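# Move fridge bottles upright onto cart tray, close fridge

## Task

Take each bottle still inside the refrigerator, set it standing upright on the cart's top tray, and afterwards close the refrigerator door completely. Bottles already on the tray must also be upright when the job ends. It fails if a glass bottle drops a long way, if the door is swung open or shut violently, or if the robot tips over or is left leaning. Anything that stays in place only because the robot is holding it does not count.

## Robot and tools

Robot: TidyBot++, a mobile base (0.54 m long, 0.50 m wide, 0.38 m tall) on four powered casters, carrying one seven-joint arm with a two-finger gripper. The arm's shoulder sits 0.12 m ahead of the base centre and 0.68 m off the floor. Cameras: base_camera on the base, and wrist_camera, which looks along the hand. Loose objects may occasionally get a brief push from outside.

Frames: the base frame has its origin on the floor below the base centre, x forward, y to the left, z up. hand_pose is reported in this frame and marks the point between the finger pads; its z axis runs out along the fingers, its y axis is the closing direction. The odometry frame is the base frame as it was at the scene's start. base_odometry comes from wheel rotation, so slip reads as motion and drift of a few cm and several degrees builds up. Heading is positive to the left, range -3.142 to 3.142. base_tilt is in degrees, positive when leaning forward or right.

execute_actions: argument "actions" is a list holding one action or none (empty list just reports state and images). An action may contain "base", "joints", or both, plus optional "speeds". "base" holds exactly one relative move from where the base last reported itself: translate_m (metres, forward positive, -2 to 2), strafe_m (metres, left positive, -2 to 2) or rotate_rad (radians, counter-clockwise from above positive, -6.3 to 6.3). "joints" gives absolute joint targets by name, in radians: joint_1_rad (arm about vertical, any angle, positive is clockwise from above, opposite to rotate_rad), joint_2_rad (shoulder, -2.249 to 2.249), joint_3_rad (any angle), joint_4_rad (elbow, -2.579 to 2.579), joint_5_rad (any angle), joint_6_rad (wrist, -2.099 to 2.099), joint_7_rad (any angle; with the hand down, positive turns it counter-clockwise from above, and at 1.57 the fingers open toward the robot's left and right), and gripper_pos from 0 (open, about 85 mm gap) to 1 (closed); gap is roughly 85 x (1 - gripper_pos) mm. Unbounded joints take the short way round, so for bigger turns send steps below half a revolution. "speeds" caps top speed for that action only: translate_m and strafe_m 0.05 to 0.5 m/s, rotate_rad 0.1 to 1.57 rad/s (defaults are the maxima). A base move needing over 8.667 s is refused, as is any unknown key or out-of-range number; refused calls move nothing. No action runs beyond 15 s. "cameras" picks images: base_camera, wrist_camera, all (default), or [] for none. Omitted joints or base may still be driving toward earlier targets.

Arm geometry: upper arm 0.42 m, forearm 0.31 m, hand 0.31 m to the hand point. With joint_1_rad 0, joint_3_rad 3.14, joint_5_rad 0 the arm moves in the base's x-z plane; segment angles from vertical (forward positive) are j2, j2 - j4, j2 - j4 - j6, and the hand point's forward and upward offsets from the shoulder are sums of length times sin or cos of those angles. The arm starts folded, hand down, reaching 0.08 m past the base front. A downward-pointing hand reaches at most about 0.94 m high, and only close in. Closed fingertips stick out about 20 mm beyond the hand point.

Result lines: base_status and joint_status per motion: "done"; "off_target" (stopped short, may still push); "contact_stop" or "time_out" (target dropped, holding). A blocked base keeps shoving until time-out and may still report "done" though short. "joint command not followed" with a "cause:" means a self-collision check withheld the arm targets (gripper target still runs); "not_followed" may be retried on later actions. No check prevents hitting the base. on_its_own lists motion you did not command. motor_effort gives percent of max per motor, bracketed value is the peak; readings are noisy. gripper_pos target 1: "done" means nothing gripped, "off_target" means an object stopped the fingers. "ARM HIT" means a hard collision with the base or the arm itself.

Accuracy: friction leaves joints slightly off; fix by sending last command plus (wanted minus read). The hand often ends 1-2 cm off, and hand_pose itself can be off; trust the images. A held load makes the arm sag; never command a joint to its read angle while holding something.

Hazards: a torque sensor hitting its limit (joints 1-4: 104.5 N m, warning 56.7; joints 5-7: 51.3, warning 29.4) freezes the arm and gripper for 10 s and skips the rest of the call; driving the base into something with the arm caught is the usual cause and can also tip the robot, especially above about 0.8 m. Sideways force on a raised hand can lift wheels; backing off rights a lean. Holding loads heats motors: MOTOR HOT from 60 °C, OVER-TEMPERATURE FAULT at 75 °C, when the arm sinks and affected keys read "limit_stop_at_motor_heat" (resend targets). Avoid dropping glass bottles, slamming the door, and hard pushes. The robot holds its last command while you think.

wait: seconds from 0 to 10; returns state and images without new commands.
zoom_image: camera (base_camera or wrist_camera) and region [x0, y0, x1, y1] in pixels of its latest image, at most 504 x 504.
read_manual: section "licences"; returns licence text only.
finished_scene: scene number (1 or 2); ends that scene irreversibly and reports success, so the goal must already hold stably without the robot.

Each tool is called after "Request:" by a JSON object that holds its "op" and its "data".

## Session

Request:
{"op": "execute_actions", "data": {"actions": []}}

Scene clock: 0.00 s.
base_odometry: x=+0.000 y=+0.000 heading=+0.000 (m, m, rad; odometry frame)
base_tilt: forward=+0.3 right=+0.3 (deg)
base_status: not commanded
joint_positions: joint_1_rad=-0.023 joint_2_rad=-0.341 joint_3_rad=+3.186 joint_4_rad=-2.526 joint_5_rad=+0.025 joint_6_rad=-0.842 joint_7_rad=+1.611 gripper_pos=+0.000
joint_status: not commanded
motor_effort: joint_1_rad=-1 joint_2_rad=-3 joint_3_rad=+0 joint_4_rad=+17 joint_5_rad=-1 joint_6_rad=+3 joint_7_rad=+1 (%)
hand_pose: x=+0.2716 y=-0.0059 z=+0.5882 quat_wxyz=(+0.004, +0.998, +0.018, +0.058) (m; base frame)
pictures: base_camera, wrist_camera
Images, in order (width x height): base_camera 644x364, wrist_camera 644x476.

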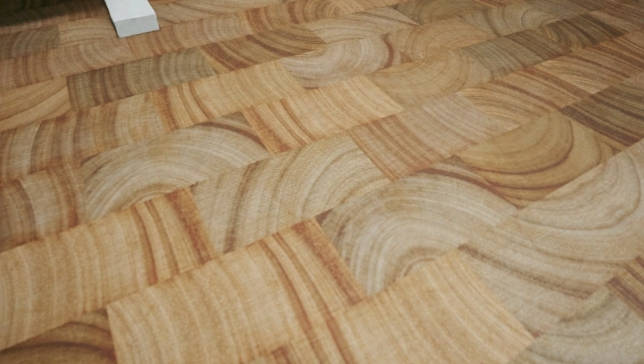

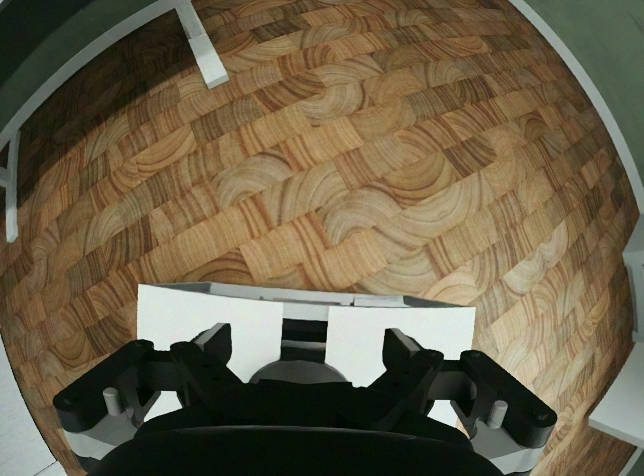

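Request:
{"op": "execute_actions", "data": {"actions": [{"joints":{"joint_6_rad":0.5}}], "cameras": ["wrist_camera"]}}

Request:
{"op": "execute_actions", "data": {"actions": [{"joints":{"joint_1_rad":-1.6}}], "cameras": ["wrist_camera"]}}

Request:
{"op": "execute_actions", "data": {"actions": [{"joints":{"joint_1_rad":1.5}}], "cameras": ["wrist_camera"]}}

Scene clock: 6.37 s.
base_odometry: x=+0.000 y=+0.000 heading=+0.000 (m, m, rad; odometry frame)
base_tilt: forward=+0.3 right=+0.3 (deg)
base_status: not commanded
joint_positions: joint_1_rad=-0.023 joint_2_rad=-0.341 joint_3_rad=+3.186 joint_4_rad=-2.525 joint_5_rad=+0.025 joint_6_rad=+0.478 joint_7_rad=+1.611 gripper_pos=+0.000
joint_status: all done
motor_effort: joint_1_rad=-1(1) joint_2_rad=-8(7) joint_3_rad=+0(0) joint_4_rad=+19(19) joint_5_rad=-1(1) joint_6_rad=+9(10) joint_7_rad=+1(1) (%)
hand_pose: x=+0.5443 y=-0.0057 z=+0.8558 quat_wxyz=(+0.017, +0.753, +0.015, +0.658) (m; base frame)
pictures: wrist_camera
Images, in order (width x height): wrist_camera 644x476.

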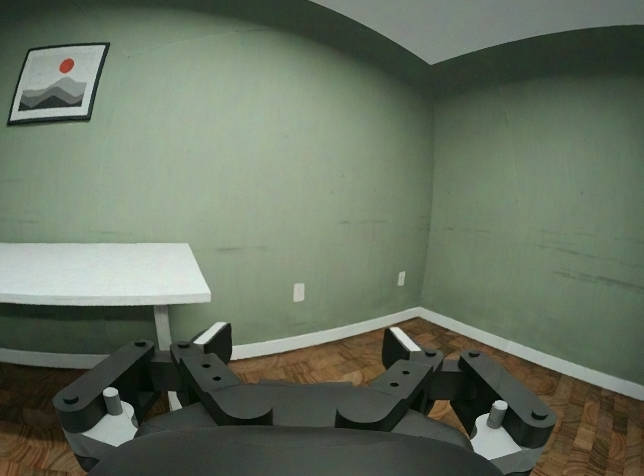

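Scene clock: 9.17 s.
base_odometry: x=+0.000 y=+0.000 heading=+0.000 (m, m, rad; odometry frame)
base_tilt: forward=+0.2 right=+0.3 (deg)
base_status: not commanded
joint_positions: joint_1_rad=-1.590 joint_2_rad=-0.341 joint_3_rad=+3.186 joint_4_rad=-2.525 joint_5_rad=+0.025 joint_6_rad=+0.478 joint_7_rad=+1.611 gripper_pos=+0.000
joint_status: all done
motor_effort: joint_1_rad=+0(0) joint_2_rad=-7(7) joint_3_rad=+0(1) joint_4_rad=+19(19) joint_5_rad=-1(1) joint_6_rad=+10(9) joint_7_rad=+1(0) (%)
hand_pose: x=+0.1261 y=+0.4253 z=+0.8558 quat_wxyz=(-0.452, +0.523, +0.542, +0.478) (m; base frame)
pictures: wrist_camera
Images, in order (width x height): wrist_camera 644x476.

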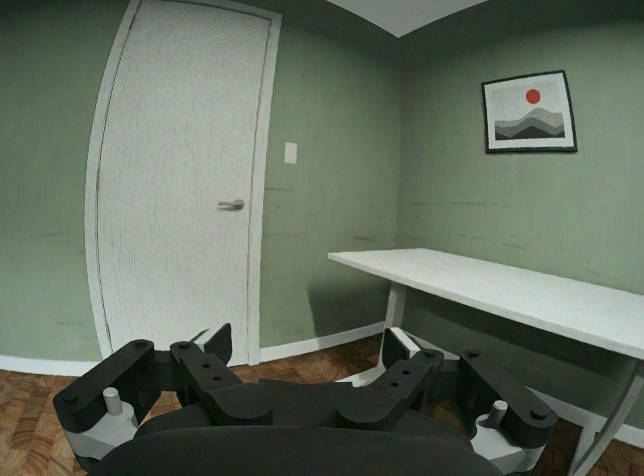

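Scene clock: 13.07 s.
base_odometry: x=+0.000 y=+0.000 heading=+0.000 (m, m, rad; odometry frame)
base_tilt: forward=+0.2 right=+0.3 (deg)
base_status: not commanded
joint_positions: joint_1_rad=+1.490 joint_2_rad=-0.341 joint_3_rad=+3.186 joint_4_rad=-2.525 joint_5_rad=+0.025 joint_6_rad=+0.478 joint_7_rad=+1.611 gripper_pos=+0.000
joint_status: all done
motor_effort: joint_1_rad=+0(1) joint_2_rad=-7(7) joint_3_rad=+0(0) joint_4_rad=+19(19) joint_5_rad=+0(1) joint_6_rad=+9(9) joint_7_rad=+0(1) (%)
hand_pose: x=+0.1378 y=-0.4249 z=+0.8558 quat_wxyz=(+0.464, +0.558, -0.506, +0.467) (m; base frame)
pictures: wrist_camera
Images, in order (width x height): wrist_camera 644x476.

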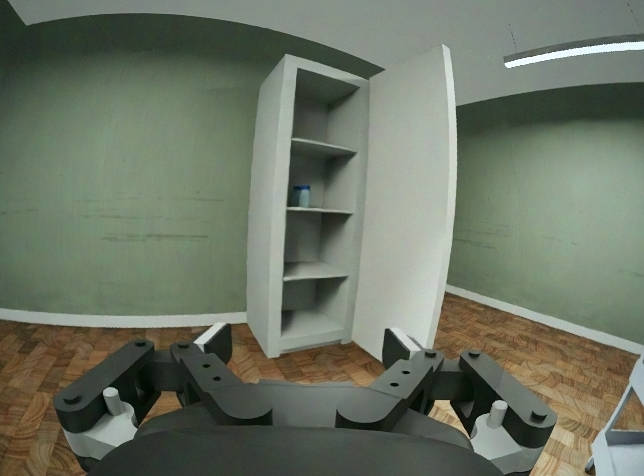

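Request:
{"op": "execute_actions", "data": {"actions": [{"joints":{"joint_1_rad":2.5,"joint_6_rad":0.2}}], "cameras": ["wrist_camera"]}}

Request:
{"op": "execute_actions", "data": {"actions": [{"base":{"rotate_rad":-1.15},"joints":{"joint_1_rad":0,"joint_6_rad":0.5}}]}}

Request:
{"op": "execute_actions", "data": {"actions": [{"base":{"strafe_m":-0.6}}]}}

Scene clock: 24.83 s.
base_odometry: x=+0.000 y=+0.000 heading=+0.000 (m, m, rad; odometry frame)
base_tilt: forward=+0.3 right=+0.3 (deg)
base_status: not commanded
joint_positions: joint_1_rad=+2.490 joint_2_rad=-0.341 joint_3_rad=+3.186 joint_4_rad=-2.525 joint_5_rad=+0.025 joint_6_rad=+0.246 joint_7_rad=+1.611 gripper_pos=+0.000
joint_status: all done
motor_effort: joint_1_rad=+0(1) joint_2_rad=-7(7) joint_3_rad=+0(0) joint_4_rad=+19(19) joint_5_rad=-1(1) joint_6_rad=+9(9) joint_7_rad=+0(1) (%)
hand_pose: x=-0.2141 y=-0.2346 z=+0.7860 quat_wxyz=(+0.543, +0.270, -0.779, +0.161) (m; base frame)
pictures: wrist_camera
Images, in order (width x height): wrist_camera 644x476.

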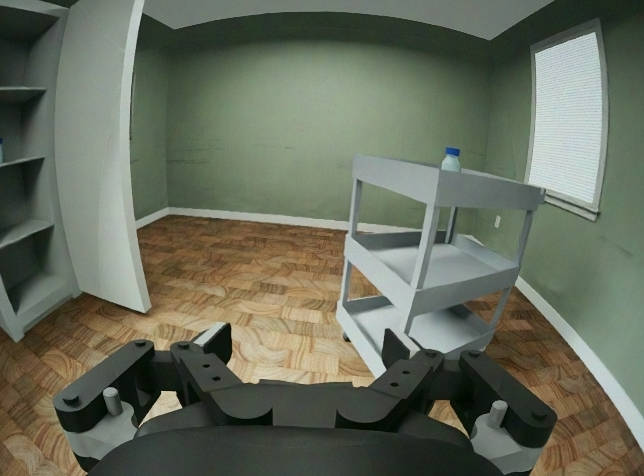

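Scene clock: 28.30 s.
base_odometry: x=+0.000 y=+0.000 heading=-1.149 (m, m, rad; odometry frame)
base_tilt: forward=+0.3 right=+0.4 (deg)
base_status: done
joint_positions: joint_1_rad=+0.010 joint_2_rad=-0.341 joint_3_rad=+3.186 joint_4_rad=-2.525 joint_5_rad=+0.025 joint_6_rad=+0.454 joint_7_rad=+1.611 gripper_pos=+0.000
joint_status: all done
motor_effort: joint_1_rad=+0(0) joint_2_rad=-8(8) joint_3_rad=+0(1) joint_4_rad=+19(19) joint_5_rad=+0(1) joint_6_rad=+10(8) joint_7_rad=+1(1) (%)
hand_pose: x=+0.5428 y=-0.0195 z=+0.8484 quat_wxyz=(+0.027, +0.761, +0.003, +0.648) (m; base frame)
pictures: base_camera, wrist_camera
Images, in order (width x height): base_camera 644x364, wrist_camera 644x476.

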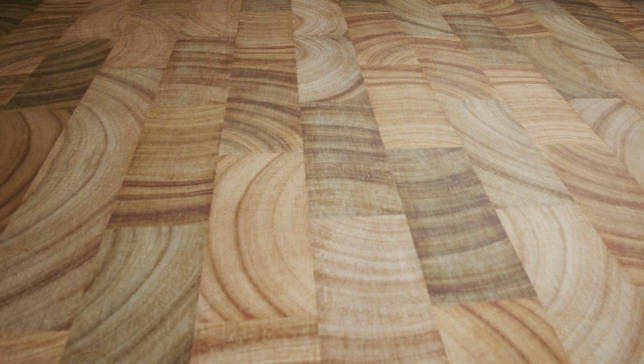

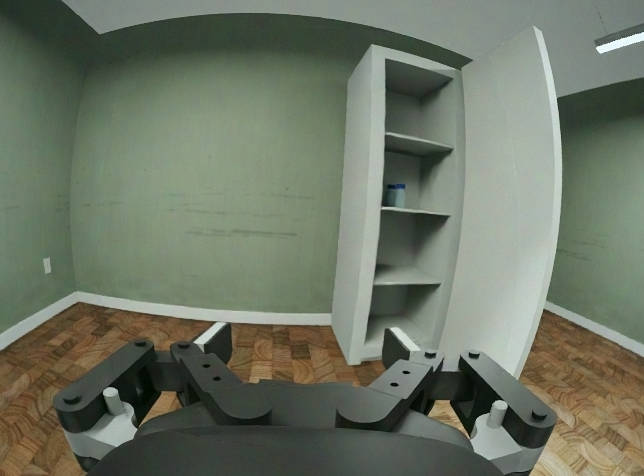

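Scene clock: 30.87 s.
base_odometry: x=-0.548 y=-0.245 heading=-1.150 (m, m, rad; odometry frame)
base_tilt: forward=+0.3 right=+0.4 (deg)
base_status: done
joint_positions: joint_1_rad=+0.009 joint_2_rad=-0.341 joint_3_rad=+3.186 joint_4_rad=-2.525 joint_5_rad=+0.025 joint_6_rad=+0.455 joint_7_rad=+1.611 gripper_pos=+0.000
joint_status: not commanded
motor_effort: joint_1_rad=-1(1) joint_2_rad=-8(9) joint_3_rad=+0(2) joint_4_rad=+19(20) joint_5_rad=-1(1) joint_6_rad=+9(10) joint_7_rad=+1(1) (%)
hand_pose: x=+0.5428 y=-0.0194 z=+0.8488 quat_wxyz=(+0.027, +0.761, +0.003, +0.649) (m; base frame)
pictures: base_camera, wrist_camera
Images, in order (width x height): base_camera 644x364, wrist_camera 644x476.

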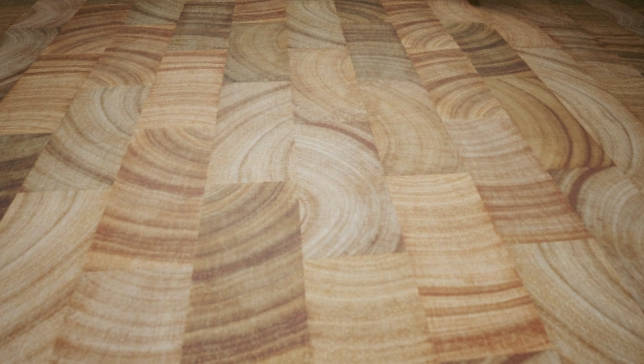

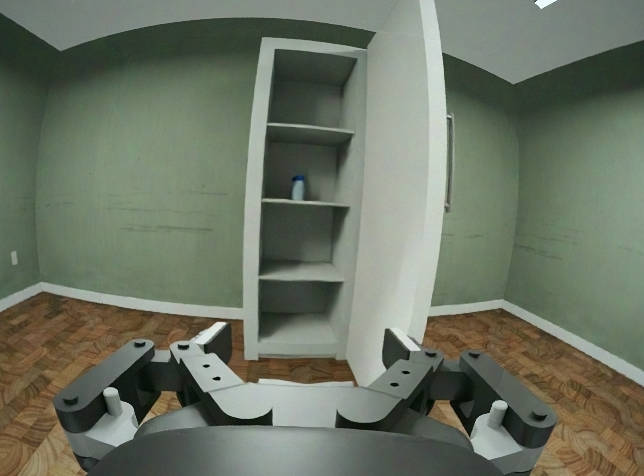

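Request:
{"op": "execute_actions", "data": {"actions": [{"base":{"strafe_m":0.1},"joints":{"joint_1_rad":0,"joint_2_rad":0.78,"joint_3_rad":3.14,"joint_4_rad":-0.79,"joint_5_rad":0,"joint_6_rad":0.0,"joint_7_rad":1.57}}], "cameras": ["wrist_camera"]}}

Request:
{"op": "execute_actions", "data": {"actions": [{"base":{"translate_m":0.3}}], "cameras": ["wrist_camera"]}}

Scene clock: 40.87 s.
base_odometry: x=-0.457 y=-0.204 heading=-1.150 (m, m, rad; odometry frame)
base_tilt: forward=+0.3 right=+0.4 (deg)
base_status: done
joint_positions: joint_1_rad=+0.007 joint_2_rad=+0.764 joint_3_rad=+3.154 joint_4_rad=-0.806 joint_5_rad=+0.025 joint_6_rad=+0.046 joint_7_rad=+1.599 gripper_pos=+0.000
joint_status: all done
motor_effort: joint_1_rad=+0(2) joint_2_rad=-49(51) joint_3_rad=+0(2) joint_4_rad=+22(22) joint_5_rad=-1(1) joint_6_rad=+9(10) joint_7_rad=+0(1) (%)
hand_pose: x=+1.0355 y=-0.0103 z=+1.0005 quat_wxyz=(+0.028, +0.690, +0.016, +0.723) (m; base frame)
pictures: wrist_camera
Images, in order (width x height): wrist_camera 644x476.

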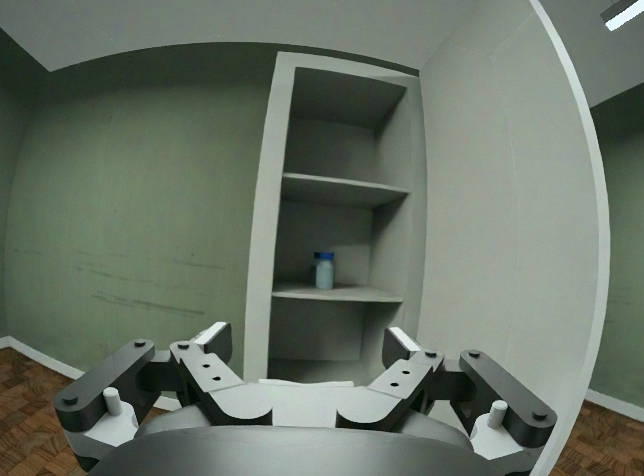

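Scene clock: 42.87 s.
base_odometry: x=-0.334 y=-0.478 heading=-1.150 (m, m, rad; odometry frame)
base_tilt: forward=+0.3 right=+0.3 (deg)
base_status: done
joint_positions: joint_1_rad=+0.007 joint_2_rad=+0.773 joint_3_rad=+3.153 joint_4_rad=-0.803 joint_5_rad=+0.025 joint_6_rad=+0.044 joint_7_rad=+1.599 gripper_pos=+0.000
joint_status: not commanded
motor_effort: joint_1_rad=+0(4) joint_2_rad=-51(53) joint_3_rad=-1(2) joint_4_rad=+22(23) joint_5_rad=-1(1) joint_6_rad=+9(10) joint_7_rad=+1(0) (%)
hand_pose: x=+1.0382 y=-0.0092 z=+0.9935 quat_wxyz=(+0.027, +0.693, +0.017, +0.720) (m; base frame)
pictures: wrist_camera
Images, in order (width x height): wrist_camera 644x476.

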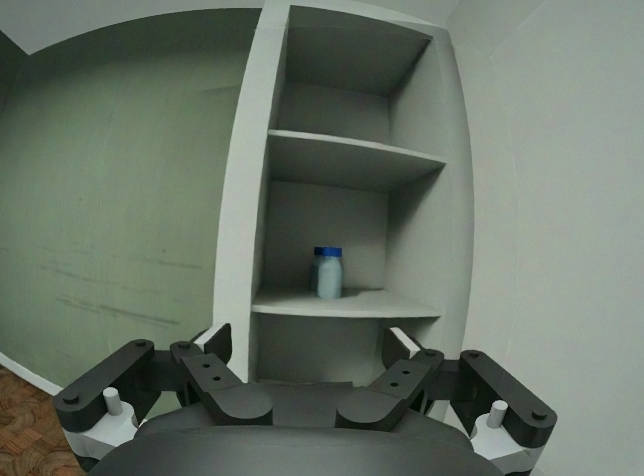

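Request:
{"op": "execute_actions", "data": {"actions": [{"base":{"strafe_m":-0.03},"joints":{"joint_2_rad":0.83,"joint_4_rad":-0.745,"joint_6_rad":-0.03}}], "cameras": []}}

Request:
{"op": "execute_actions", "data": {"actions": [{"base":{"translate_m":0.22},"speeds":{"translate_m":0.2}}], "cameras": ["wrist_camera"]}}

Scene clock: 49.83 s.
base_odometry: x=-0.362 y=-0.490 heading=-1.150 (m, m, rad; odometry frame)
base_tilt: forward=+0.3 right=+0.3 (deg)
base_status: done
joint_positions: joint_1_rad=+0.005 joint_2_rad=+0.814 joint_3_rad=+3.150 joint_4_rad=-0.754 joint_5_rad=+0.025 joint_6_rad=+0.015 joint_7_rad=+1.599 gripper_pos=+0.000
joint_status: all done
motor_effort: joint_1_rad=+0(3) joint_2_rad=-52(54) joint_3_rad=-1(2) joint_4_rad=+22(22) joint_5_rad=-1(1) joint_6_rad=+9(9) joint_7_rad=+1(1) (%)
hand_pose: x=+1.0506 y=-0.0070 z=+0.9767 quat_wxyz=(+0.025, +0.701, +0.017, +0.713) (m; base frame)
pictures: none
No camera images: the call's "cameras" was empty. Leave "cameras" out to get every camera's image.

Scene clock: 51.73 s.
base_odometry: x=-0.272 y=-0.691 heading=-1.151 (m, m, rad; odometry frame)
base_tilt: forward=+0.3 right=+0.2 (deg)
base_status: done
joint_positions: joint_1_rad=+0.005 joint_2_rad=+0.819 joint_3_rad=+3.150 joint_4_rad=-0.754 joint_5_rad=+0.025 joint_6_rad=+0.013 joint_7_rad=+1.599 gripper_pos=+0.000
joint_status: not commanded
motor_effort: joint_1_rad=+0(2) joint_2_rad=-52(54) joint_3_rad=-1(1) joint_4_rad=+22(23) joint_5_rad=-1(1) joint_6_rad=+10(9) joint_7_rad=+1(1) (%)
hand_pose: x=+1.0520 y=-0.0067 z=+0.9720 quat_wxyz=(+0.025, +0.703, +0.017, +0.711) (m; base frame)
pictures: wrist_camera
Images, in order (width x height): wrist_camera 644x476.

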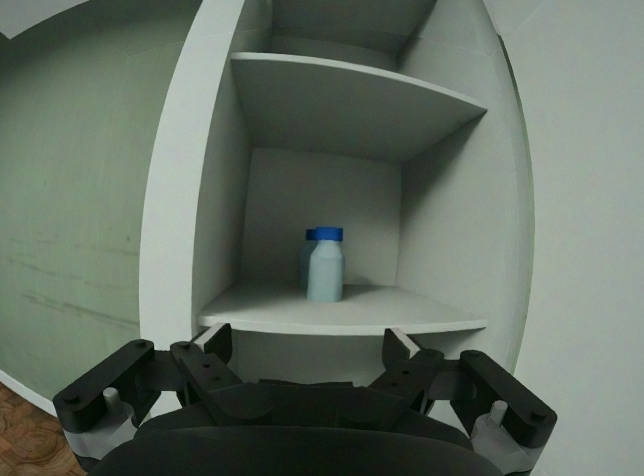

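Request:
{"op": "execute_actions", "data": {"actions": [{"base":{"strafe_m":-0.01}}], "cameras": []}}

Request:
{"op": "execute_actions", "data": {"actions": [{"base":{"translate_m":0.24},"speeds":{"translate_m":0.2}}]}}

Scene clock: 58.03 s.
base_odometry: x=-0.281 y=-0.696 heading=-1.150 (m, m, rad; odometry frame)
base_tilt: forward=+0.3 right=+0.4 (deg)
base_status: done
joint_positions: joint_1_rad=+0.004 joint_2_rad=+0.819 joint_3_rad=+3.149 joint_4_rad=-0.754 joint_5_rad=+0.025 joint_6_rad=+0.013 joint_7_rad=+1.599 gripper_pos=+0.000
joint_status: not commanded
motor_effort: joint_1_rad=+0(3) joint_2_rad=-51(54) joint_3_rad=-1(2) joint_4_rad=+21(23) joint_5_rad=-1(0) joint_6_rad=+8(10) joint_7_rad=+1(1) (%)
hand_pose: x=+1.0520 y=-0.0051 z=+0.9720 quat_wxyz=(+0.024, +0.703, +0.018, +0.711) (m; base frame)
pictures: none
No camera images: the call's "cameras" was empty. Leave "cameras" out to get every camera's image.

Scene clock: 60.03 s.
base_odometry: x=-0.183 y=-0.915 heading=-1.151 (m, m, rad; odometry frame)
base_tilt: forward=+0.3 right=+0.3 (deg)
base_status: done
joint_positions: joint_1_rad=+0.003 joint_2_rad=+0.821 joint_3_rad=+3.149 joint_4_rad=-0.754 joint_5_rad=+0.025 joint_6_rad=+0.012 joint_7_rad=+1.599 gripper_pos=+0.000
joint_status: not commanded
motor_effort: joint_1_rad=+0(4) joint_2_rad=-52(54) joint_3_rad=-1(1) joint_4_rad=+22(23) joint_5_rad=-1(1) joint_6_rad=+9(10) joint_7_rad=+1(0) (%)
hand_pose: x=+1.0526 y=-0.0048 z=+0.9700 quat_wxyz=(+0.024, +0.704, +0.018, +0.710) (m; base frame)
pictures: base_camera, wrist_camera
Images, in order (width x height): base_camera 644x364, wrist_camera 644x476.

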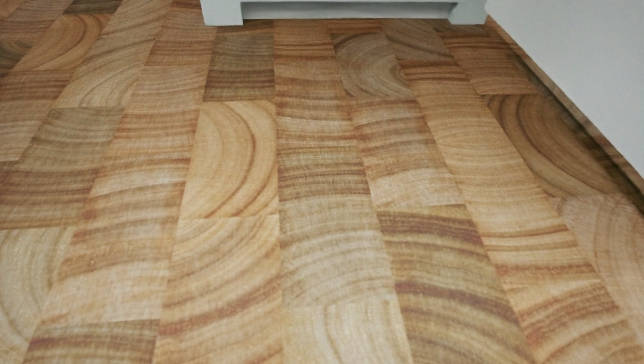

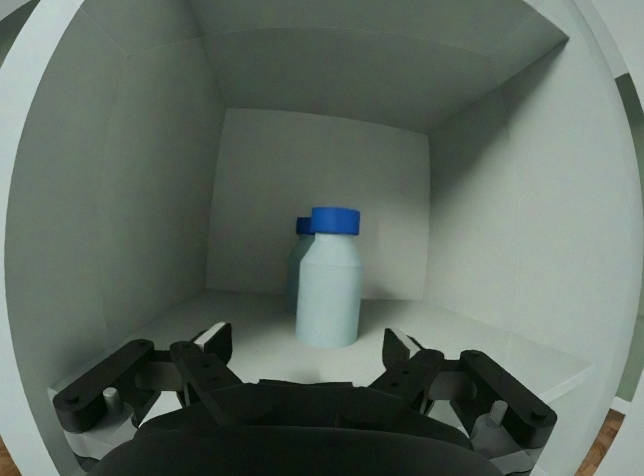

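Request:
{"op": "execute_actions", "data": {"actions": [{"base":{"strafe_m":-0.017}}], "cameras": []}}

Request:
{"op": "execute_actions", "data": {"actions": [{"base":{"translate_m":0.14},"speeds":{"translate_m":0.1}}], "cameras": ["wrist_camera"]}}

Scene clock: 81.17 s.
base_odometry: x=-0.199 y=-0.922 heading=-1.150 (m, m, rad; odometry frame)
base_tilt: forward=+0.3 right=+0.3 (deg)
base_status: done
joint_positions: joint_1_rad=+0.004 joint_2_rad=+0.821 joint_3_rad=+3.149 joint_4_rad=-0.754 joint_5_rad=+0.025 joint_6_rad=+0.012 joint_7_rad=+1.599 gripper_pos=+0.000
joint_status: not commanded
motor_effort: joint_1_rad=+0(3) joint_2_rad=-51(54) joint_3_rad=-1(2) joint_4_rad=+22(23) joint_5_rad=-1(0) joint_6_rad=+9(9) joint_7_rad=+1(1) (%)
hand_pose: x=+1.0526 y=-0.0057 z=+0.9699 quat_wxyz=(+0.024, +0.704, +0.017, +0.710) (m; base frame)
pictures: none
No camera images: the call's "cameras" was empty. Leave "cameras" out to get every camera's image.

Scene clock: 83.17 s.
base_odometry: x=-0.142 y=-1.050 heading=-1.151 (m, m, rad; odometry frame)
base_tilt: forward=+0.2 right=+0.3 (deg)
base_status: done
joint_positions: joint_1_rad=+0.004 joint_2_rad=+0.822 joint_3_rad=+3.149 joint_4_rad=-0.754 joint_5_rad=+0.025 joint_6_rad=+0.012 joint_7_rad=+1.599 gripper_pos=+0.000
joint_status: not commanded
motor_effort: joint_1_rad=-1(4) joint_2_rad=-52(54) joint_3_rad=-1(1) joint_4_rad=+22(23) joint_5_rad=+0(1) joint_6_rad=+9(9) joint_7_rad=+0(0) (%)
hand_pose: x=+1.0530 y=-0.0054 z=+0.9686 quat_wxyz=(+0.024, +0.704, +0.018, +0.709) (m; base frame)
pictures: wrist_camera
Images, in order (width x height): wrist_camera 644x476.

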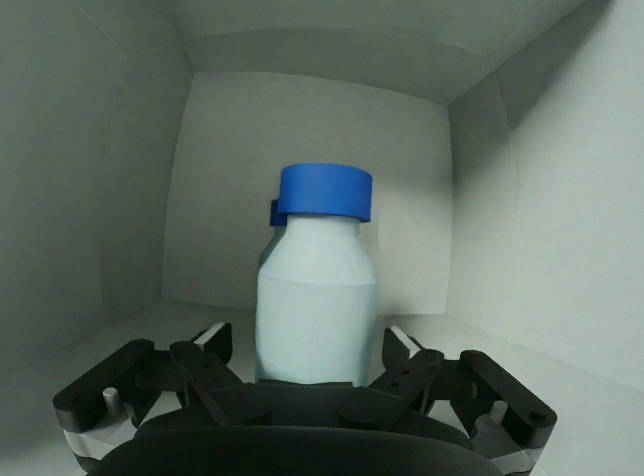

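Request:
{"op": "execute_actions", "data": {"actions": [{"base":{"translate_m":0.025},"speeds":{"translate_m":0.1}}], "cameras": []}}

Request:
{"op": "execute_actions", "data": {"actions": [{"joints":{"gripper_pos":1}}], "cameras": ["wrist_camera"]}}

Request:
{"op": "execute_actions", "data": {"actions": [{"joints":{"joint_2_rad":0.73,"joint_4_rad":-0.83,"joint_6_rad":-0.03}}], "cameras": ["wrist_camera"]}}

Scene clock: 88.27 s.
base_odometry: x=-0.132 y=-1.073 heading=-1.151 (m, m, rad; odometry frame)
base_tilt: forward=+0.3 right=+0.3 (deg)
base_status: done
joint_positions: joint_1_rad=+0.004 joint_2_rad=+0.826 joint_3_rad=+3.149 joint_4_rad=-0.754 joint_5_rad=+0.025 joint_6_rad=+0.012 joint_7_rad=+1.599 gripper_pos=+0.000
joint_status: not commanded
motor_effort: joint_1_rad=+1(4) joint_2_rad=-51(55) joint_3_rad=+0(2) joint_4_rad=+22(23) joint_5_rad=+0(0) joint_6_rad=+10(10) joint_7_rad=+1(0) (%)
hand_pose: x=+1.0542 y=-0.0052 z=+0.9648 quat_wxyz=(+0.024, +0.706, +0.018, +0.708) (m; base frame)
pictures: none
No camera images: the call's "cameras" was empty. Leave "cameras" out to get every camera's image.

Scene clock: 89.37 s.
base_odometry: x=-0.132 y=-1.073 heading=-1.151 (m, m, rad; odometry frame)
base_tilt: forward=+0.3 right=+0.4 (deg)
base_status: not commanded
joint_positions: joint_1_rad=+0.004 joint_2_rad=+0.826 joint_3_rad=+3.149 joint_4_rad=-0.754 joint_5_rad=+0.025 joint_6_rad=+0.012 joint_7_rad=+1.597 gripper_pos=+0.235
joint_status: gripper_pos off_target (ended at +0.235, target +1.000)
motor_effort: joint_1_rad=-1(3) joint_2_rad=-50(53) joint_3_rad=-1(2) joint_4_rad=+22(22) joint_5_rad=-1(0) joint_6_rad=+9(10) joint_7_rad=+0(1) (%)
hand_pose: x=+1.0541 y=-0.0058 z=+0.9648 quat_wxyz=(+0.023, +0.706, +0.017, +0.708) (m; base frame)
pictures: wrist_camera
Images, in order (width x height): wrist_camera 644x476.

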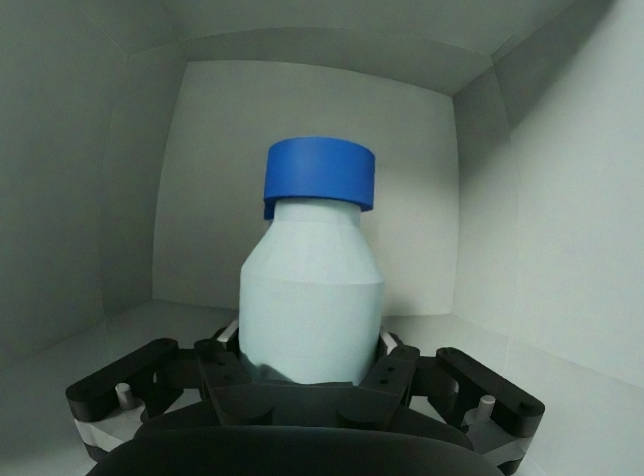

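Scene clock: 90.30 s.
base_odometry: x=-0.132 y=-1.073 heading=-1.151 (m, m, rad; odometry frame)
base_tilt: forward=+0.3 right=+0.3 (deg)
base_status: not commanded
joint_positions: joint_1_rad=+0.004 joint_2_rad=+0.770 joint_3_rad=+3.149 joint_4_rad=-0.831 joint_5_rad=+0.025 joint_6_rad=+0.003 joint_7_rad=+1.597 gripper_pos=+0.235
joint_status: joint_2_rad off_target (ended at +0.770, target +0.730); the others done
motor_effort: joint_1_rad=+0(1) joint_2_rad=-54(55) joint_3_rad=-1(1) joint_4_rad=+24(25) joint_5_rad=-1(1) joint_6_rad=+11(11) joint_7_rad=+0(1) (%)
hand_pose: x=+1.0374 y=-0.0061 z=+0.9659 quat_wxyz=(+0.023, +0.716, +0.016, +0.697) (m; base frame)
pictures: wrist_camera
Images, in order (width x height): wrist_camera 644x476.

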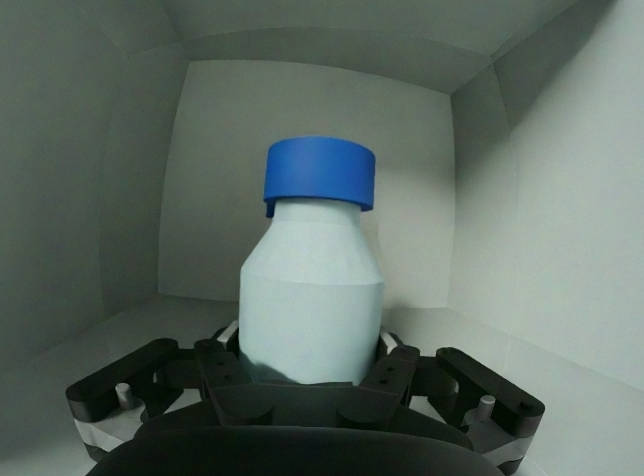

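Request:
{"op": "execute_actions", "data": {"actions": [{"joints":{"joint_2_rad":0.7,"joint_4_rad":-0.79}}], "cameras": ["wrist_camera"]}}

Request:
{"op": "execute_actions", "data": {"actions": [{"base":{"translate_m":-0.75},"speeds":{"translate_m":0.3}}], "cameras": ["wrist_camera"]}}

Request:
{"op": "execute_actions", "data": {"actions": [{"joints":{"joint_2_rad":-0.3,"joint_4_rad":-2.0,"joint_6_rad":0.1}}], "cameras": []}}

Request:
{"op": "execute_actions", "data": {"actions": [{"joints":{"joint_1_rad":1.6}}], "cameras": ["wrist_camera"]}}

Scene clock: 98.17 s.
base_odometry: x=-0.132 y=-1.073 heading=-1.151 (m, m, rad; odometry frame)
base_tilt: forward=+0.3 right=+0.3 (deg)
base_status: not commanded
joint_positions: joint_1_rad=+0.004 joint_2_rad=+0.764 joint_3_rad=+3.149 joint_4_rad=-0.825 joint_5_rad=+0.025 joint_6_rad=-0.012 joint_7_rad=+1.597 gripper_pos=+0.235
joint_status: joint_2_rad off_target (ended at +0.764, target +0.700); the others done
motor_effort: joint_1_rad=+0(0) joint_2_rad=-58(59) joint_3_rad=-1(1) joint_4_rad=+27(28) joint_5_rad=-1(1) joint_6_rad=+13(13) joint_7_rad=+1(1) (%)
hand_pose: x=+1.0357 y=-0.0062 z=+0.9701 quat_wxyz=(+0.023, +0.718, +0.016, +0.696) (m; base frame)
pictures: wrist_camera
Images, in order (width x height): wrist_camera 644x476.

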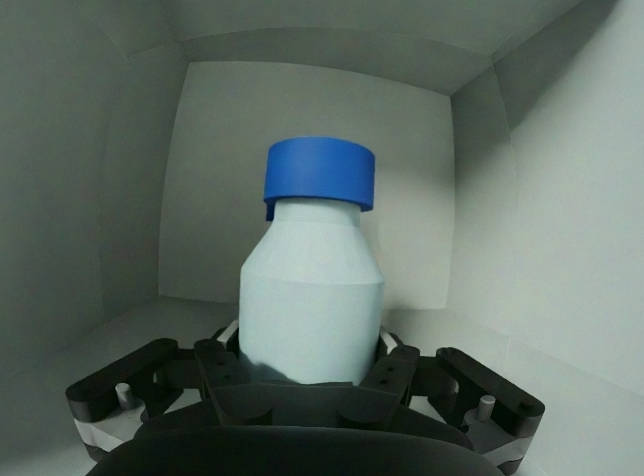

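Scene clock: 101.73 s.
base_odometry: x=-0.437 y=-0.388 heading=-1.152 (m, m, rad; odometry frame)
base_tilt: forward=+0.3 right=+0.4 (deg)
base_status: done
joint_positions: joint_1_rad=+0.002 joint_2_rad=+0.752 joint_3_rad=+3.148 joint_4_rad=-0.824 joint_5_rad=+0.025 joint_6_rad=-0.016 joint_7_rad=+1.597 gripper_pos=+0.235
joint_status: not commanded
motor_effort: joint_1_rad=+0(6) joint_2_rad=-57(61) joint_3_rad=-1(2) joint_4_rad=+26(28) joint_5_rad=-1(0) joint_6_rad=+13(13) joint_7_rad=+1(0) (%)
hand_pose: x=+1.0319 y=-0.0035 z=+0.9813 quat_wxyz=(+0.022, +0.714, +0.017, +0.699) (m; base frame)
pictures: wrist_camera
Images, in order (width x height): wrist_camera 644x476.

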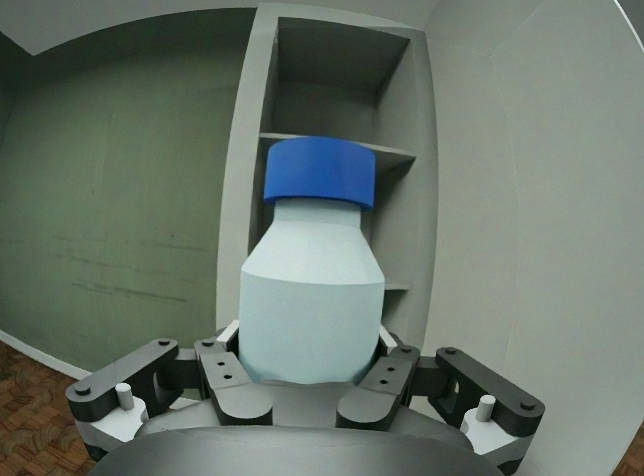

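Scene clock: 104.23 s.
base_odometry: x=-0.436 y=-0.388 heading=-1.152 (m, m, rad; odometry frame)
base_tilt: forward=+0.3 right=+0.3 (deg)
base_status: not commanded
joint_positions: joint_1_rad=+0.002 joint_2_rad=-0.261 joint_3_rad=+3.148 joint_4_rad=-2.015 joint_5_rad=+0.025 joint_6_rad=+0.026 joint_7_rad=+1.597 gripper_pos=+0.235
joint_status: joint_2_rad off_target (ended at -0.261, target -0.300); joint_6_rad off_target (ended at +0.026, target +0.100); the others done
motor_effort: joint_1_rad=+0(0) joint_2_rad=-18(59) joint_3_rad=+0(1) joint_4_rad=+27(27) joint_5_rad=-1(1) joint_6_rad=+14(14) joint_7_rad=+1(1) (%)
hand_pose: x=+0.6271 y=-0.0031 z=+0.9822 quat_wxyz=(+0.018, +0.760, +0.016, +0.649) (m; base frame)
pictures: none
No camera images: the call's "cameras" was empty. Leave "cameras" out to get every camera's image.

Scene clock: 107.03 s.
base_odometry: x=-0.436 y=-0.388 heading=-1.152 (m, m, rad; odometry frame)
base_tilt: forward=+0.3 right=+0.3 (deg)
base_status: not commanded
joint_positions: joint_1_rad=+1.592 joint_2_rad=-0.261 joint_3_rad=+3.145 joint_4_rad=-2.015 joint_5_rad=+0.025 joint_6_rad=+0.026 joint_7_rad=+1.597 gripper_pos=+0.235
joint_status: all done
motor_effort: joint_1_rad=+0(1) joint_2_rad=-17(18) joint_3_rad=+0(1) joint_4_rad=+27(27) joint_5_rad=-1(0) joint_6_rad=+13(13) joint_7_rad=+1(1) (%)
hand_pose: x=+0.1073 y=-0.5079 z=+0.9823 quat_wxyz=(+0.476, +0.544, -0.531, +0.442) (m; base frame)
pictures: wrist_camera
Images, in order (width x height): wrist_camera 644x476.

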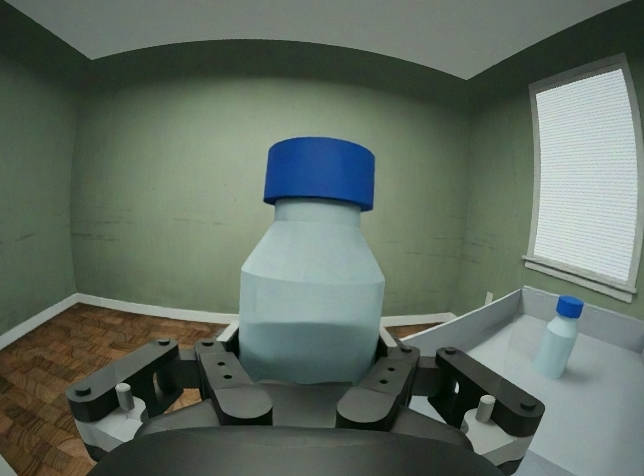

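Request:
{"op": "execute_actions", "data": {"actions": [{"joints":{"joint_1_rad":1.95,"joint_2_rad":-0.25,"joint_4_rad":-1.75,"joint_6_rad":-0.3}}]}}

Scene clock: 115.67 s.
base_odometry: x=-0.436 y=-0.388 heading=-1.152 (m, m, rad; odometry frame)
base_tilt: forward=+0.2 right=+0.3 (deg)
base_status: not commanded
joint_positions: joint_1_rad=+1.943 joint_2_rad=-0.250 joint_3_rad=+3.145 joint_4_rad=-1.790 joint_5_rad=+0.025 joint_6_rad=-0.284 joint_7_rad=+1.597 gripper_pos=+0.235
joint_status: joint_4_rad off_target (ended at -1.790, target -1.750); the others done
motor_effort: joint_1_rad=+0(1) joint_2_rad=-18(18) joint_3_rad=+0(1) joint_4_rad=+26(27) joint_5_rad=-1(1) joint_6_rad=+13(14) joint_7_rad=+1(1) (%)
hand_pose: x=-0.0693 y=-0.4758 z=+1.0211 quat_wxyz=(+0.516, +0.459, -0.644, +0.330) (m; base frame)
pictures: base_camera, wrist_camera
Images, in order (width x height): base_camera 644x364, wrist_camera 644x476.

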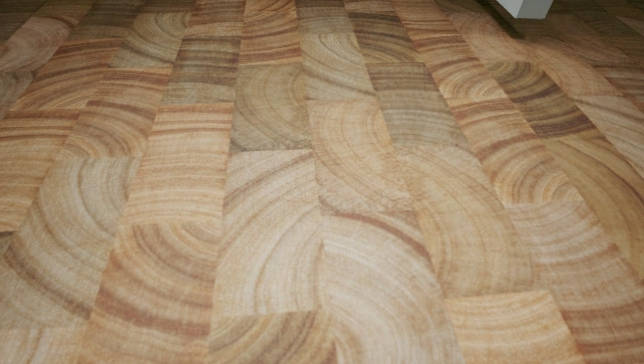

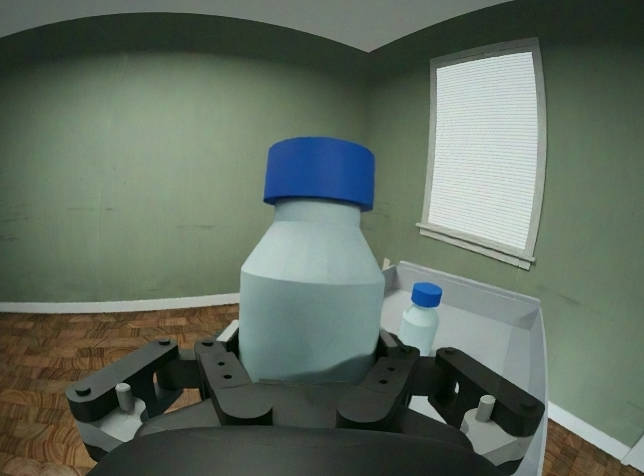

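Request:
{"op": "execute_actions", "data": {"actions": [{"joints":{"joint_1_rad":2.75,"joint_2_rad":-0.5,"joint_4_rad":-1.9,"joint_6_rad":-0.5}}], "cameras": ["wrist_camera"]}}

Scene clock: 120.80 s.
base_odometry: x=-0.436 y=-0.388 heading=-1.152 (m, m, rad; odometry frame)
base_tilt: forward=+0.3 right=+0.3 (deg)
base_status: not commanded
joint_positions: joint_1_rad=+2.741 joint_2_rad=-0.461 joint_3_rad=+3.144 joint_4_rad=-1.910 joint_5_rad=+0.025 joint_6_rad=-0.482 joint_7_rad=+1.597 gripper_pos=+0.235
joint_status: all done
motor_effort: joint_1_rad=+0(1) joint_2_rad=-9(19) joint_3_rad=+0(1) joint_4_rad=+26(27) joint_5_rad=+0(1) joint_6_rad=+13(13) joint_7_rad=+1(1) (%)
hand_pose: x=-0.2655 y=-0.1590 z=+0.9877 quat_wxyz=(+0.562, +0.178, -0.802, +0.095) (m; base frame)
pictures: wrist_camera
Images, in order (width x height): wrist_camera 644x476.

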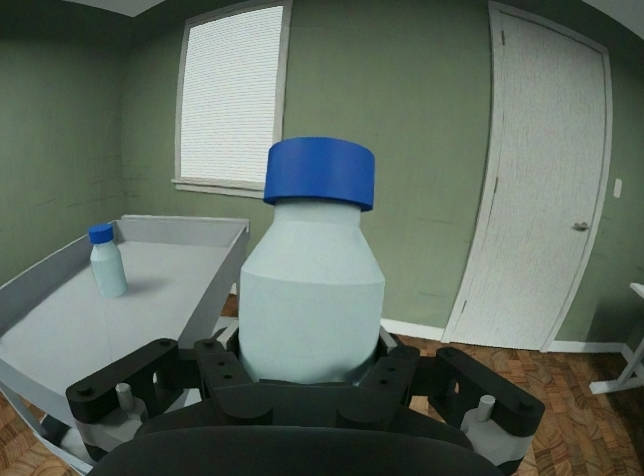

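Request:
{"op": "execute_actions", "data": {"actions": [{"joints":{"joint_1_rad":2.85,"joint_2_rad":0.33,"joint_4_rad":-1.06,"joint_6_rad":-0.33}}], "cameras": ["wrist_camera"]}}

Request:
{"op": "execute_actions", "data": {"actions": [{"joints":{"joint_1_rad":2.4}}], "cameras": ["wrist_camera"]}}

Scene clock: 130.43 s.
base_odometry: x=-0.436 y=-0.388 heading=-1.152 (m, m, rad; odometry frame)
base_tilt: forward=+0.3 right=+0.3 (deg)
base_status: not commanded
joint_positions: joint_1_rad=+2.839 joint_2_rad=+0.363 joint_3_rad=+3.144 joint_4_rad=-1.102 joint_5_rad=+0.025 joint_6_rad=-0.403 joint_7_rad=+1.597 gripper_pos=+0.235
joint_status: joint_4_rad off_target (ended at -1.102, target -1.060); joint_6_rad off_target (ended at -0.403, target -0.330); the others done
motor_effort: joint_1_rad=+0(0) joint_2_rad=-42(45) joint_3_rad=-1(1) joint_4_rad=+26(27) joint_5_rad=+0(1) joint_6_rad=+13(14) joint_7_rad=+1(1) (%)
hand_pose: x=-0.6068 y=-0.2237 z=+1.0174 quat_wxyz=(+0.590, +0.137, -0.792, +0.071) (m; base frame)
pictures: wrist_camera
Images, in order (width x height): wrist_camera 644x476.

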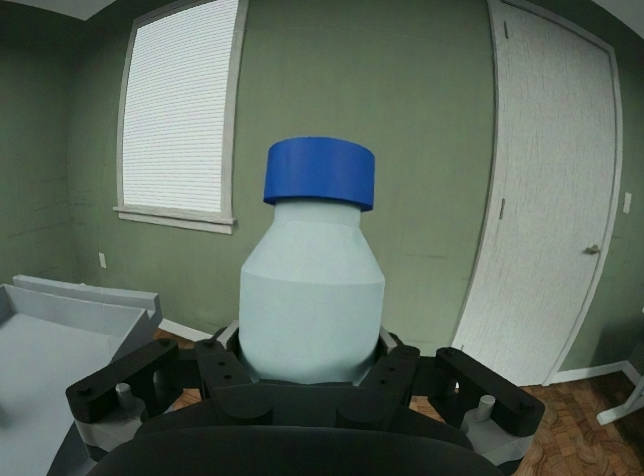

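Scene clock: 132.20 s.
base_odometry: x=-0.436 y=-0.388 heading=-1.152 (m, m, rad; odometry frame)
base_tilt: forward=+0.2 right=+0.4 (deg)
base_status: not commanded
joint_positions: joint_1_rad=+2.399 joint_2_rad=+0.363 joint_3_rad=+3.134 joint_4_rad=-1.102 joint_5_rad=+0.025 joint_6_rad=-0.403 joint_7_rad=+1.597 gripper_pos=+0.235
joint_status: all done
motor_effort: joint_1_rad=+0(3) joint_2_rad=-43(44) joint_3_rad=-1(3) joint_4_rad=+26(27) joint_5_rad=-1(1) joint_6_rad=+13(13) joint_7_rad=+1(1) (%)
hand_pose: x=-0.4389 y=-0.5152 z=+1.0177 quat_wxyz=(+0.560, +0.309, -0.742, +0.201) (m; base frame)
pictures: wrist_camera
Images, in order (width x height): wrist_camera 644x476.

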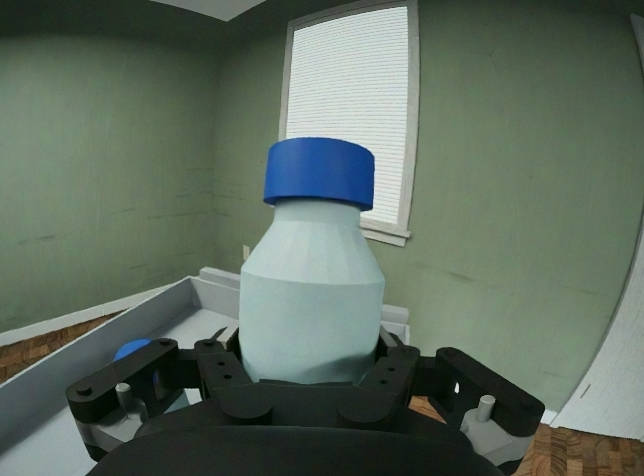

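Request:
{"op": "execute_actions", "data": {"actions": [{"joints":{"joint_2_rad":0.40,"joint_4_rad":-1.28,"joint_6_rad":-0.06}}], "cameras": ["wrist_camera"]}}

Scene clock: 138.87 s.
base_odometry: x=-0.436 y=-0.388 heading=-1.152 (m, m, rad; odometry frame)
base_tilt: forward=+0.3 right=+0.4 (deg)
base_status: not commanded
joint_positions: joint_1_rad=+2.399 joint_2_rad=+0.434 joint_3_rad=+3.134 joint_4_rad=-1.301 joint_5_rad=+0.025 joint_6_rad=-0.134 joint_7_rad=+1.597 gripper_pos=+0.235
joint_status: joint_6_rad off_target (ended at -0.134, target -0.060); the others done
motor_effort: joint_1_rad=+0(0) joint_2_rad=-45(49) joint_3_rad=+0(1) joint_4_rad=+26(28) joint_5_rad=-1(1) joint_6_rad=+13(13) joint_7_rad=+1(0) (%)
hand_pose: x=-0.4560 y=-0.5338 z=+0.9207 quat_wxyz=(+0.558, +0.311, -0.742, +0.203) (m; base frame)
pictures: wrist_camera
Images, in order (width x height): wrist_camera 644x476.

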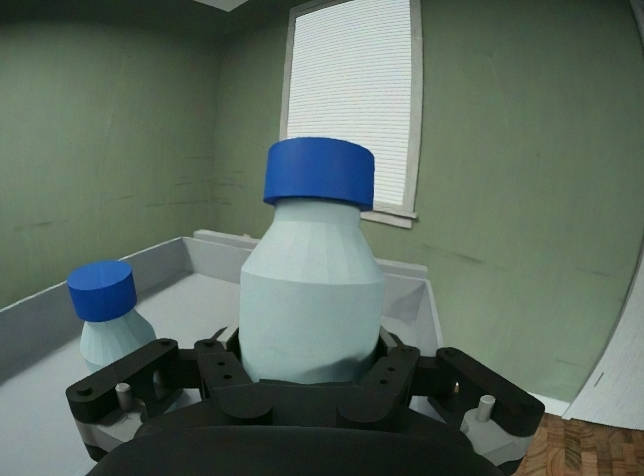

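Request:
{"op": "execute_actions", "data": {"actions": [{"joints":{"joint_2_rad":0.47,"joint_4_rad":-1.345,"joint_6_rad":0.05}}], "cameras": ["wrist_camera"]}}

Scene clock: 144.67 s.
base_odometry: x=-0.436 y=-0.388 heading=-1.152 (m, m, rad; odometry frame)
base_tilt: forward=+0.3 right=+0.4 (deg)
base_status: not commanded
joint_positions: joint_1_rad=+2.399 joint_2_rad=+0.501 joint_3_rad=+3.134 joint_4_rad=-1.361 joint_5_rad=+0.025 joint_6_rad=-0.019 joint_7_rad=+1.597 gripper_pos=+0.235
joint_status: joint_6_rad off_target (ended at -0.019, target +0.050); the others done
motor_effort: joint_1_rad=+0(0) joint_2_rad=-48(50) joint_3_rad=-1(1) joint_4_rad=+26(28) joint_5_rad=-1(0) joint_6_rad=+13(13) joint_7_rad=+0(0) (%)
hand_pose: x=-0.4664 y=-0.5445 z=+0.8656 quat_wxyz=(+0.553, +0.313, -0.745, +0.203) (m; base frame)
pictures: wrist_camera
Images, in order (width x height): wrist_camera 644x476.

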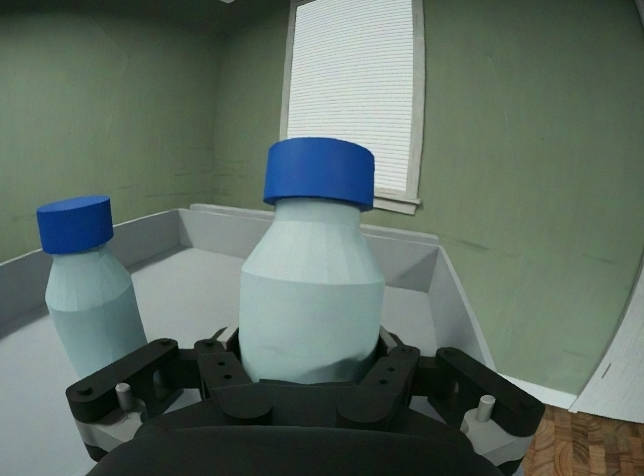

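Request:
{"op": "execute_actions", "data": {"actions": [{"joints":{"joint_2_rad":0.51}}], "cameras": ["wrist_camera"]}}

Scene clock: 148.43 s.
base_odometry: x=-0.436 y=-0.388 heading=-1.152 (m, m, rad; odometry frame)
base_tilt: forward=+0.2 right=+0.3 (deg)
base_status: not commanded
joint_positions: joint_1_rad=+2.399 joint_2_rad=+0.527 joint_3_rad=+3.134 joint_4_rad=-1.362 joint_5_rad=+0.025 joint_6_rad=-0.016 joint_7_rad=+1.597 gripper_pos=+0.235
joint_status: all done
motor_effort: joint_1_rad=+0(1) joint_2_rad=-48(50) joint_3_rad=-1(1) joint_4_rad=+25(27) joint_5_rad=+0(0) joint_6_rad=+13(14) joint_7_rad=+1(0) (%)
hand_pose: x=-0.4699 y=-0.5478 z=+0.8449 quat_wxyz=(+0.544, +0.316, -0.751, +0.199) (m; base frame)
pictures: wrist_camera
Images, in order (width x height): wrist_camera 644x476.

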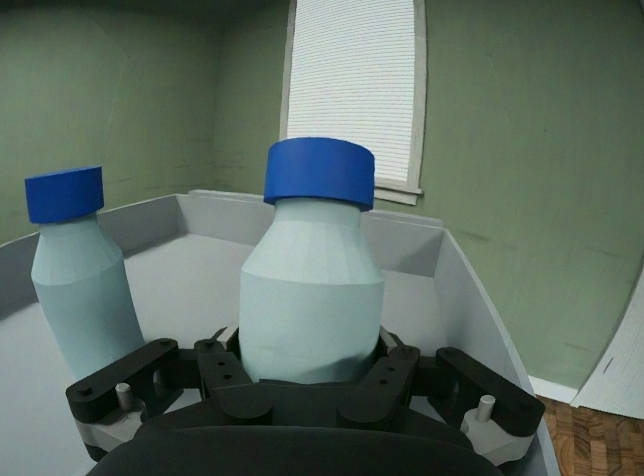

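Request:
{"op": "execute_actions", "data": {"actions": [{"joints":{"joint_2_rad":0.545,"joint_6_rad":0.09}}], "cameras": ["wrist_camera"]}}

Scene clock: 151.20 s.
base_odometry: x=-0.436 y=-0.388 heading=-1.152 (m, m, rad; odometry frame)
base_tilt: forward=+0.3 right=+0.3 (deg)
base_status: not commanded
joint_positions: joint_1_rad=+2.399 joint_2_rad=+0.545 joint_3_rad=+3.134 joint_4_rad=-1.362 joint_5_rad=+0.025 joint_6_rad=+0.030 joint_7_rad=+1.597 gripper_pos=+0.235
joint_status: joint_6_rad off_target (ended at +0.030, target +0.090); the others done
motor_effort: joint_1_rad=+0(0) joint_2_rad=-45(48) joint_3_rad=-1(1) joint_4_rad=+24(25) joint_5_rad=-1(1) joint_6_rad=+11(13) joint_7_rad=+0(1) (%)
hand_pose: x=-0.4751 y=-0.5530 z=+0.8443 quat_wxyz=(+0.555, +0.313, -0.743, +0.204) (m; base frame)
pictures: wrist_camera
Images, in order (width x height): wrist_camera 644x476.

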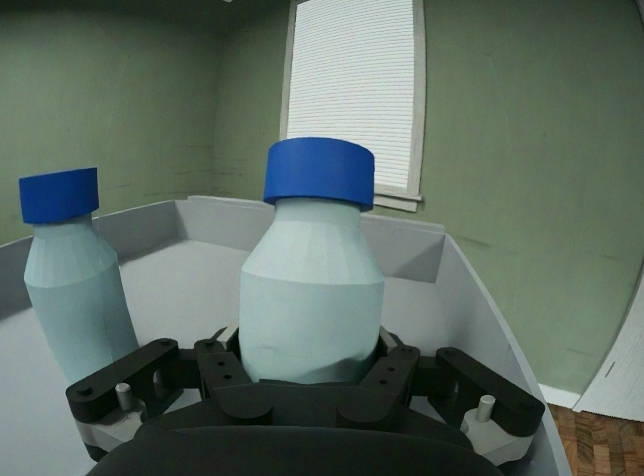

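Request:
{"op": "execute_actions", "data": {"actions": [{"joints":{"gripper_pos":0.05,"joint_6_rad":0.03}}], "cameras": ["wrist_camera"]}}

Request:
{"op": "execute_actions", "data": {"actions": [{"joints":{"joint_2_rad":0.40,"joint_4_rad":-1.46,"joint_6_rad":0.0}}], "cameras": ["wrist_camera"]}}

Scene clock: 156.73 s.
base_odometry: x=-0.436 y=-0.388 heading=-1.152 (m, m, rad; odometry frame)
base_tilt: forward=+0.3 right=+0.4 (deg)
base_status: not commanded
joint_positions: joint_1_rad=+2.399 joint_2_rad=+0.545 joint_3_rad=+3.134 joint_4_rad=-1.358 joint_5_rad=+0.025 joint_6_rad=+0.030 joint_7_rad=+1.596 gripper_pos=+0.050
joint_status: all done
motor_effort: joint_1_rad=+1(2) joint_2_rad=-42(47) joint_3_rad=-1(2) joint_4_rad=+21(25) joint_5_rad=+0(0) joint_6_rad=+9(12) joint_7_rad=+1(1) (%)
hand_pose: x=-0.4757 y=-0.5535 z=+0.8465 quat_wxyz=(+0.556, +0.313, -0.742, +0.204) (m; base frame)
pictures: wrist_camera
Images, in order (width x height): wrist_camera 644x476.

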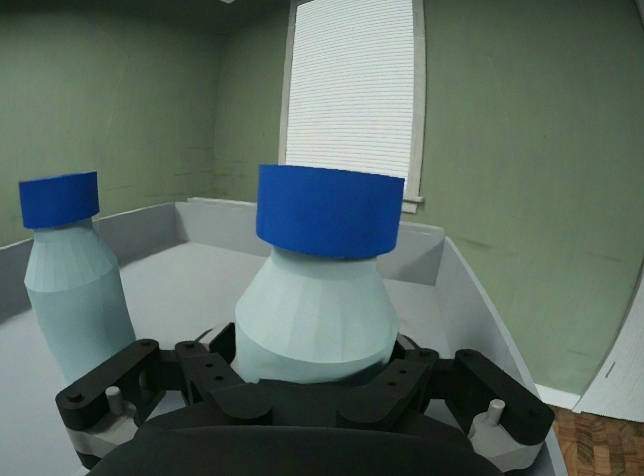

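Scene clock: 158.07 s.
base_odometry: x=-0.436 y=-0.388 heading=-1.152 (m, m, rad; odometry frame)
base_tilt: forward=+0.3 right=+0.4 (deg)
base_status: not commanded
joint_positions: joint_1_rad=+2.399 joint_2_rad=+0.404 joint_3_rad=+3.134 joint_4_rad=-1.448 joint_5_rad=+0.025 joint_6_rad=+0.030 joint_7_rad=+1.596 gripper_pos=+0.050
joint_status: all done
motor_effort: joint_1_rad=+0(2) joint_2_rad=-38(45) joint_3_rad=-1(2) joint_4_rad=+21(21) joint_5_rad=-1(1) joint_6_rad=+9(10) joint_7_rad=+1(1) (%)
hand_pose: x=-0.4435 y=-0.5241 z=+0.9043 quat_wxyz=(+0.576, +0.307, -0.728, +0.211) (m; base frame)
pictures: wrist_camera
Images, in order (width x height): wrist_camera 644x476.

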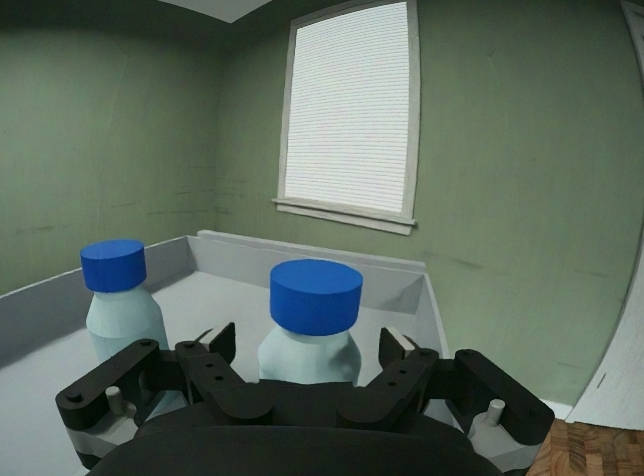

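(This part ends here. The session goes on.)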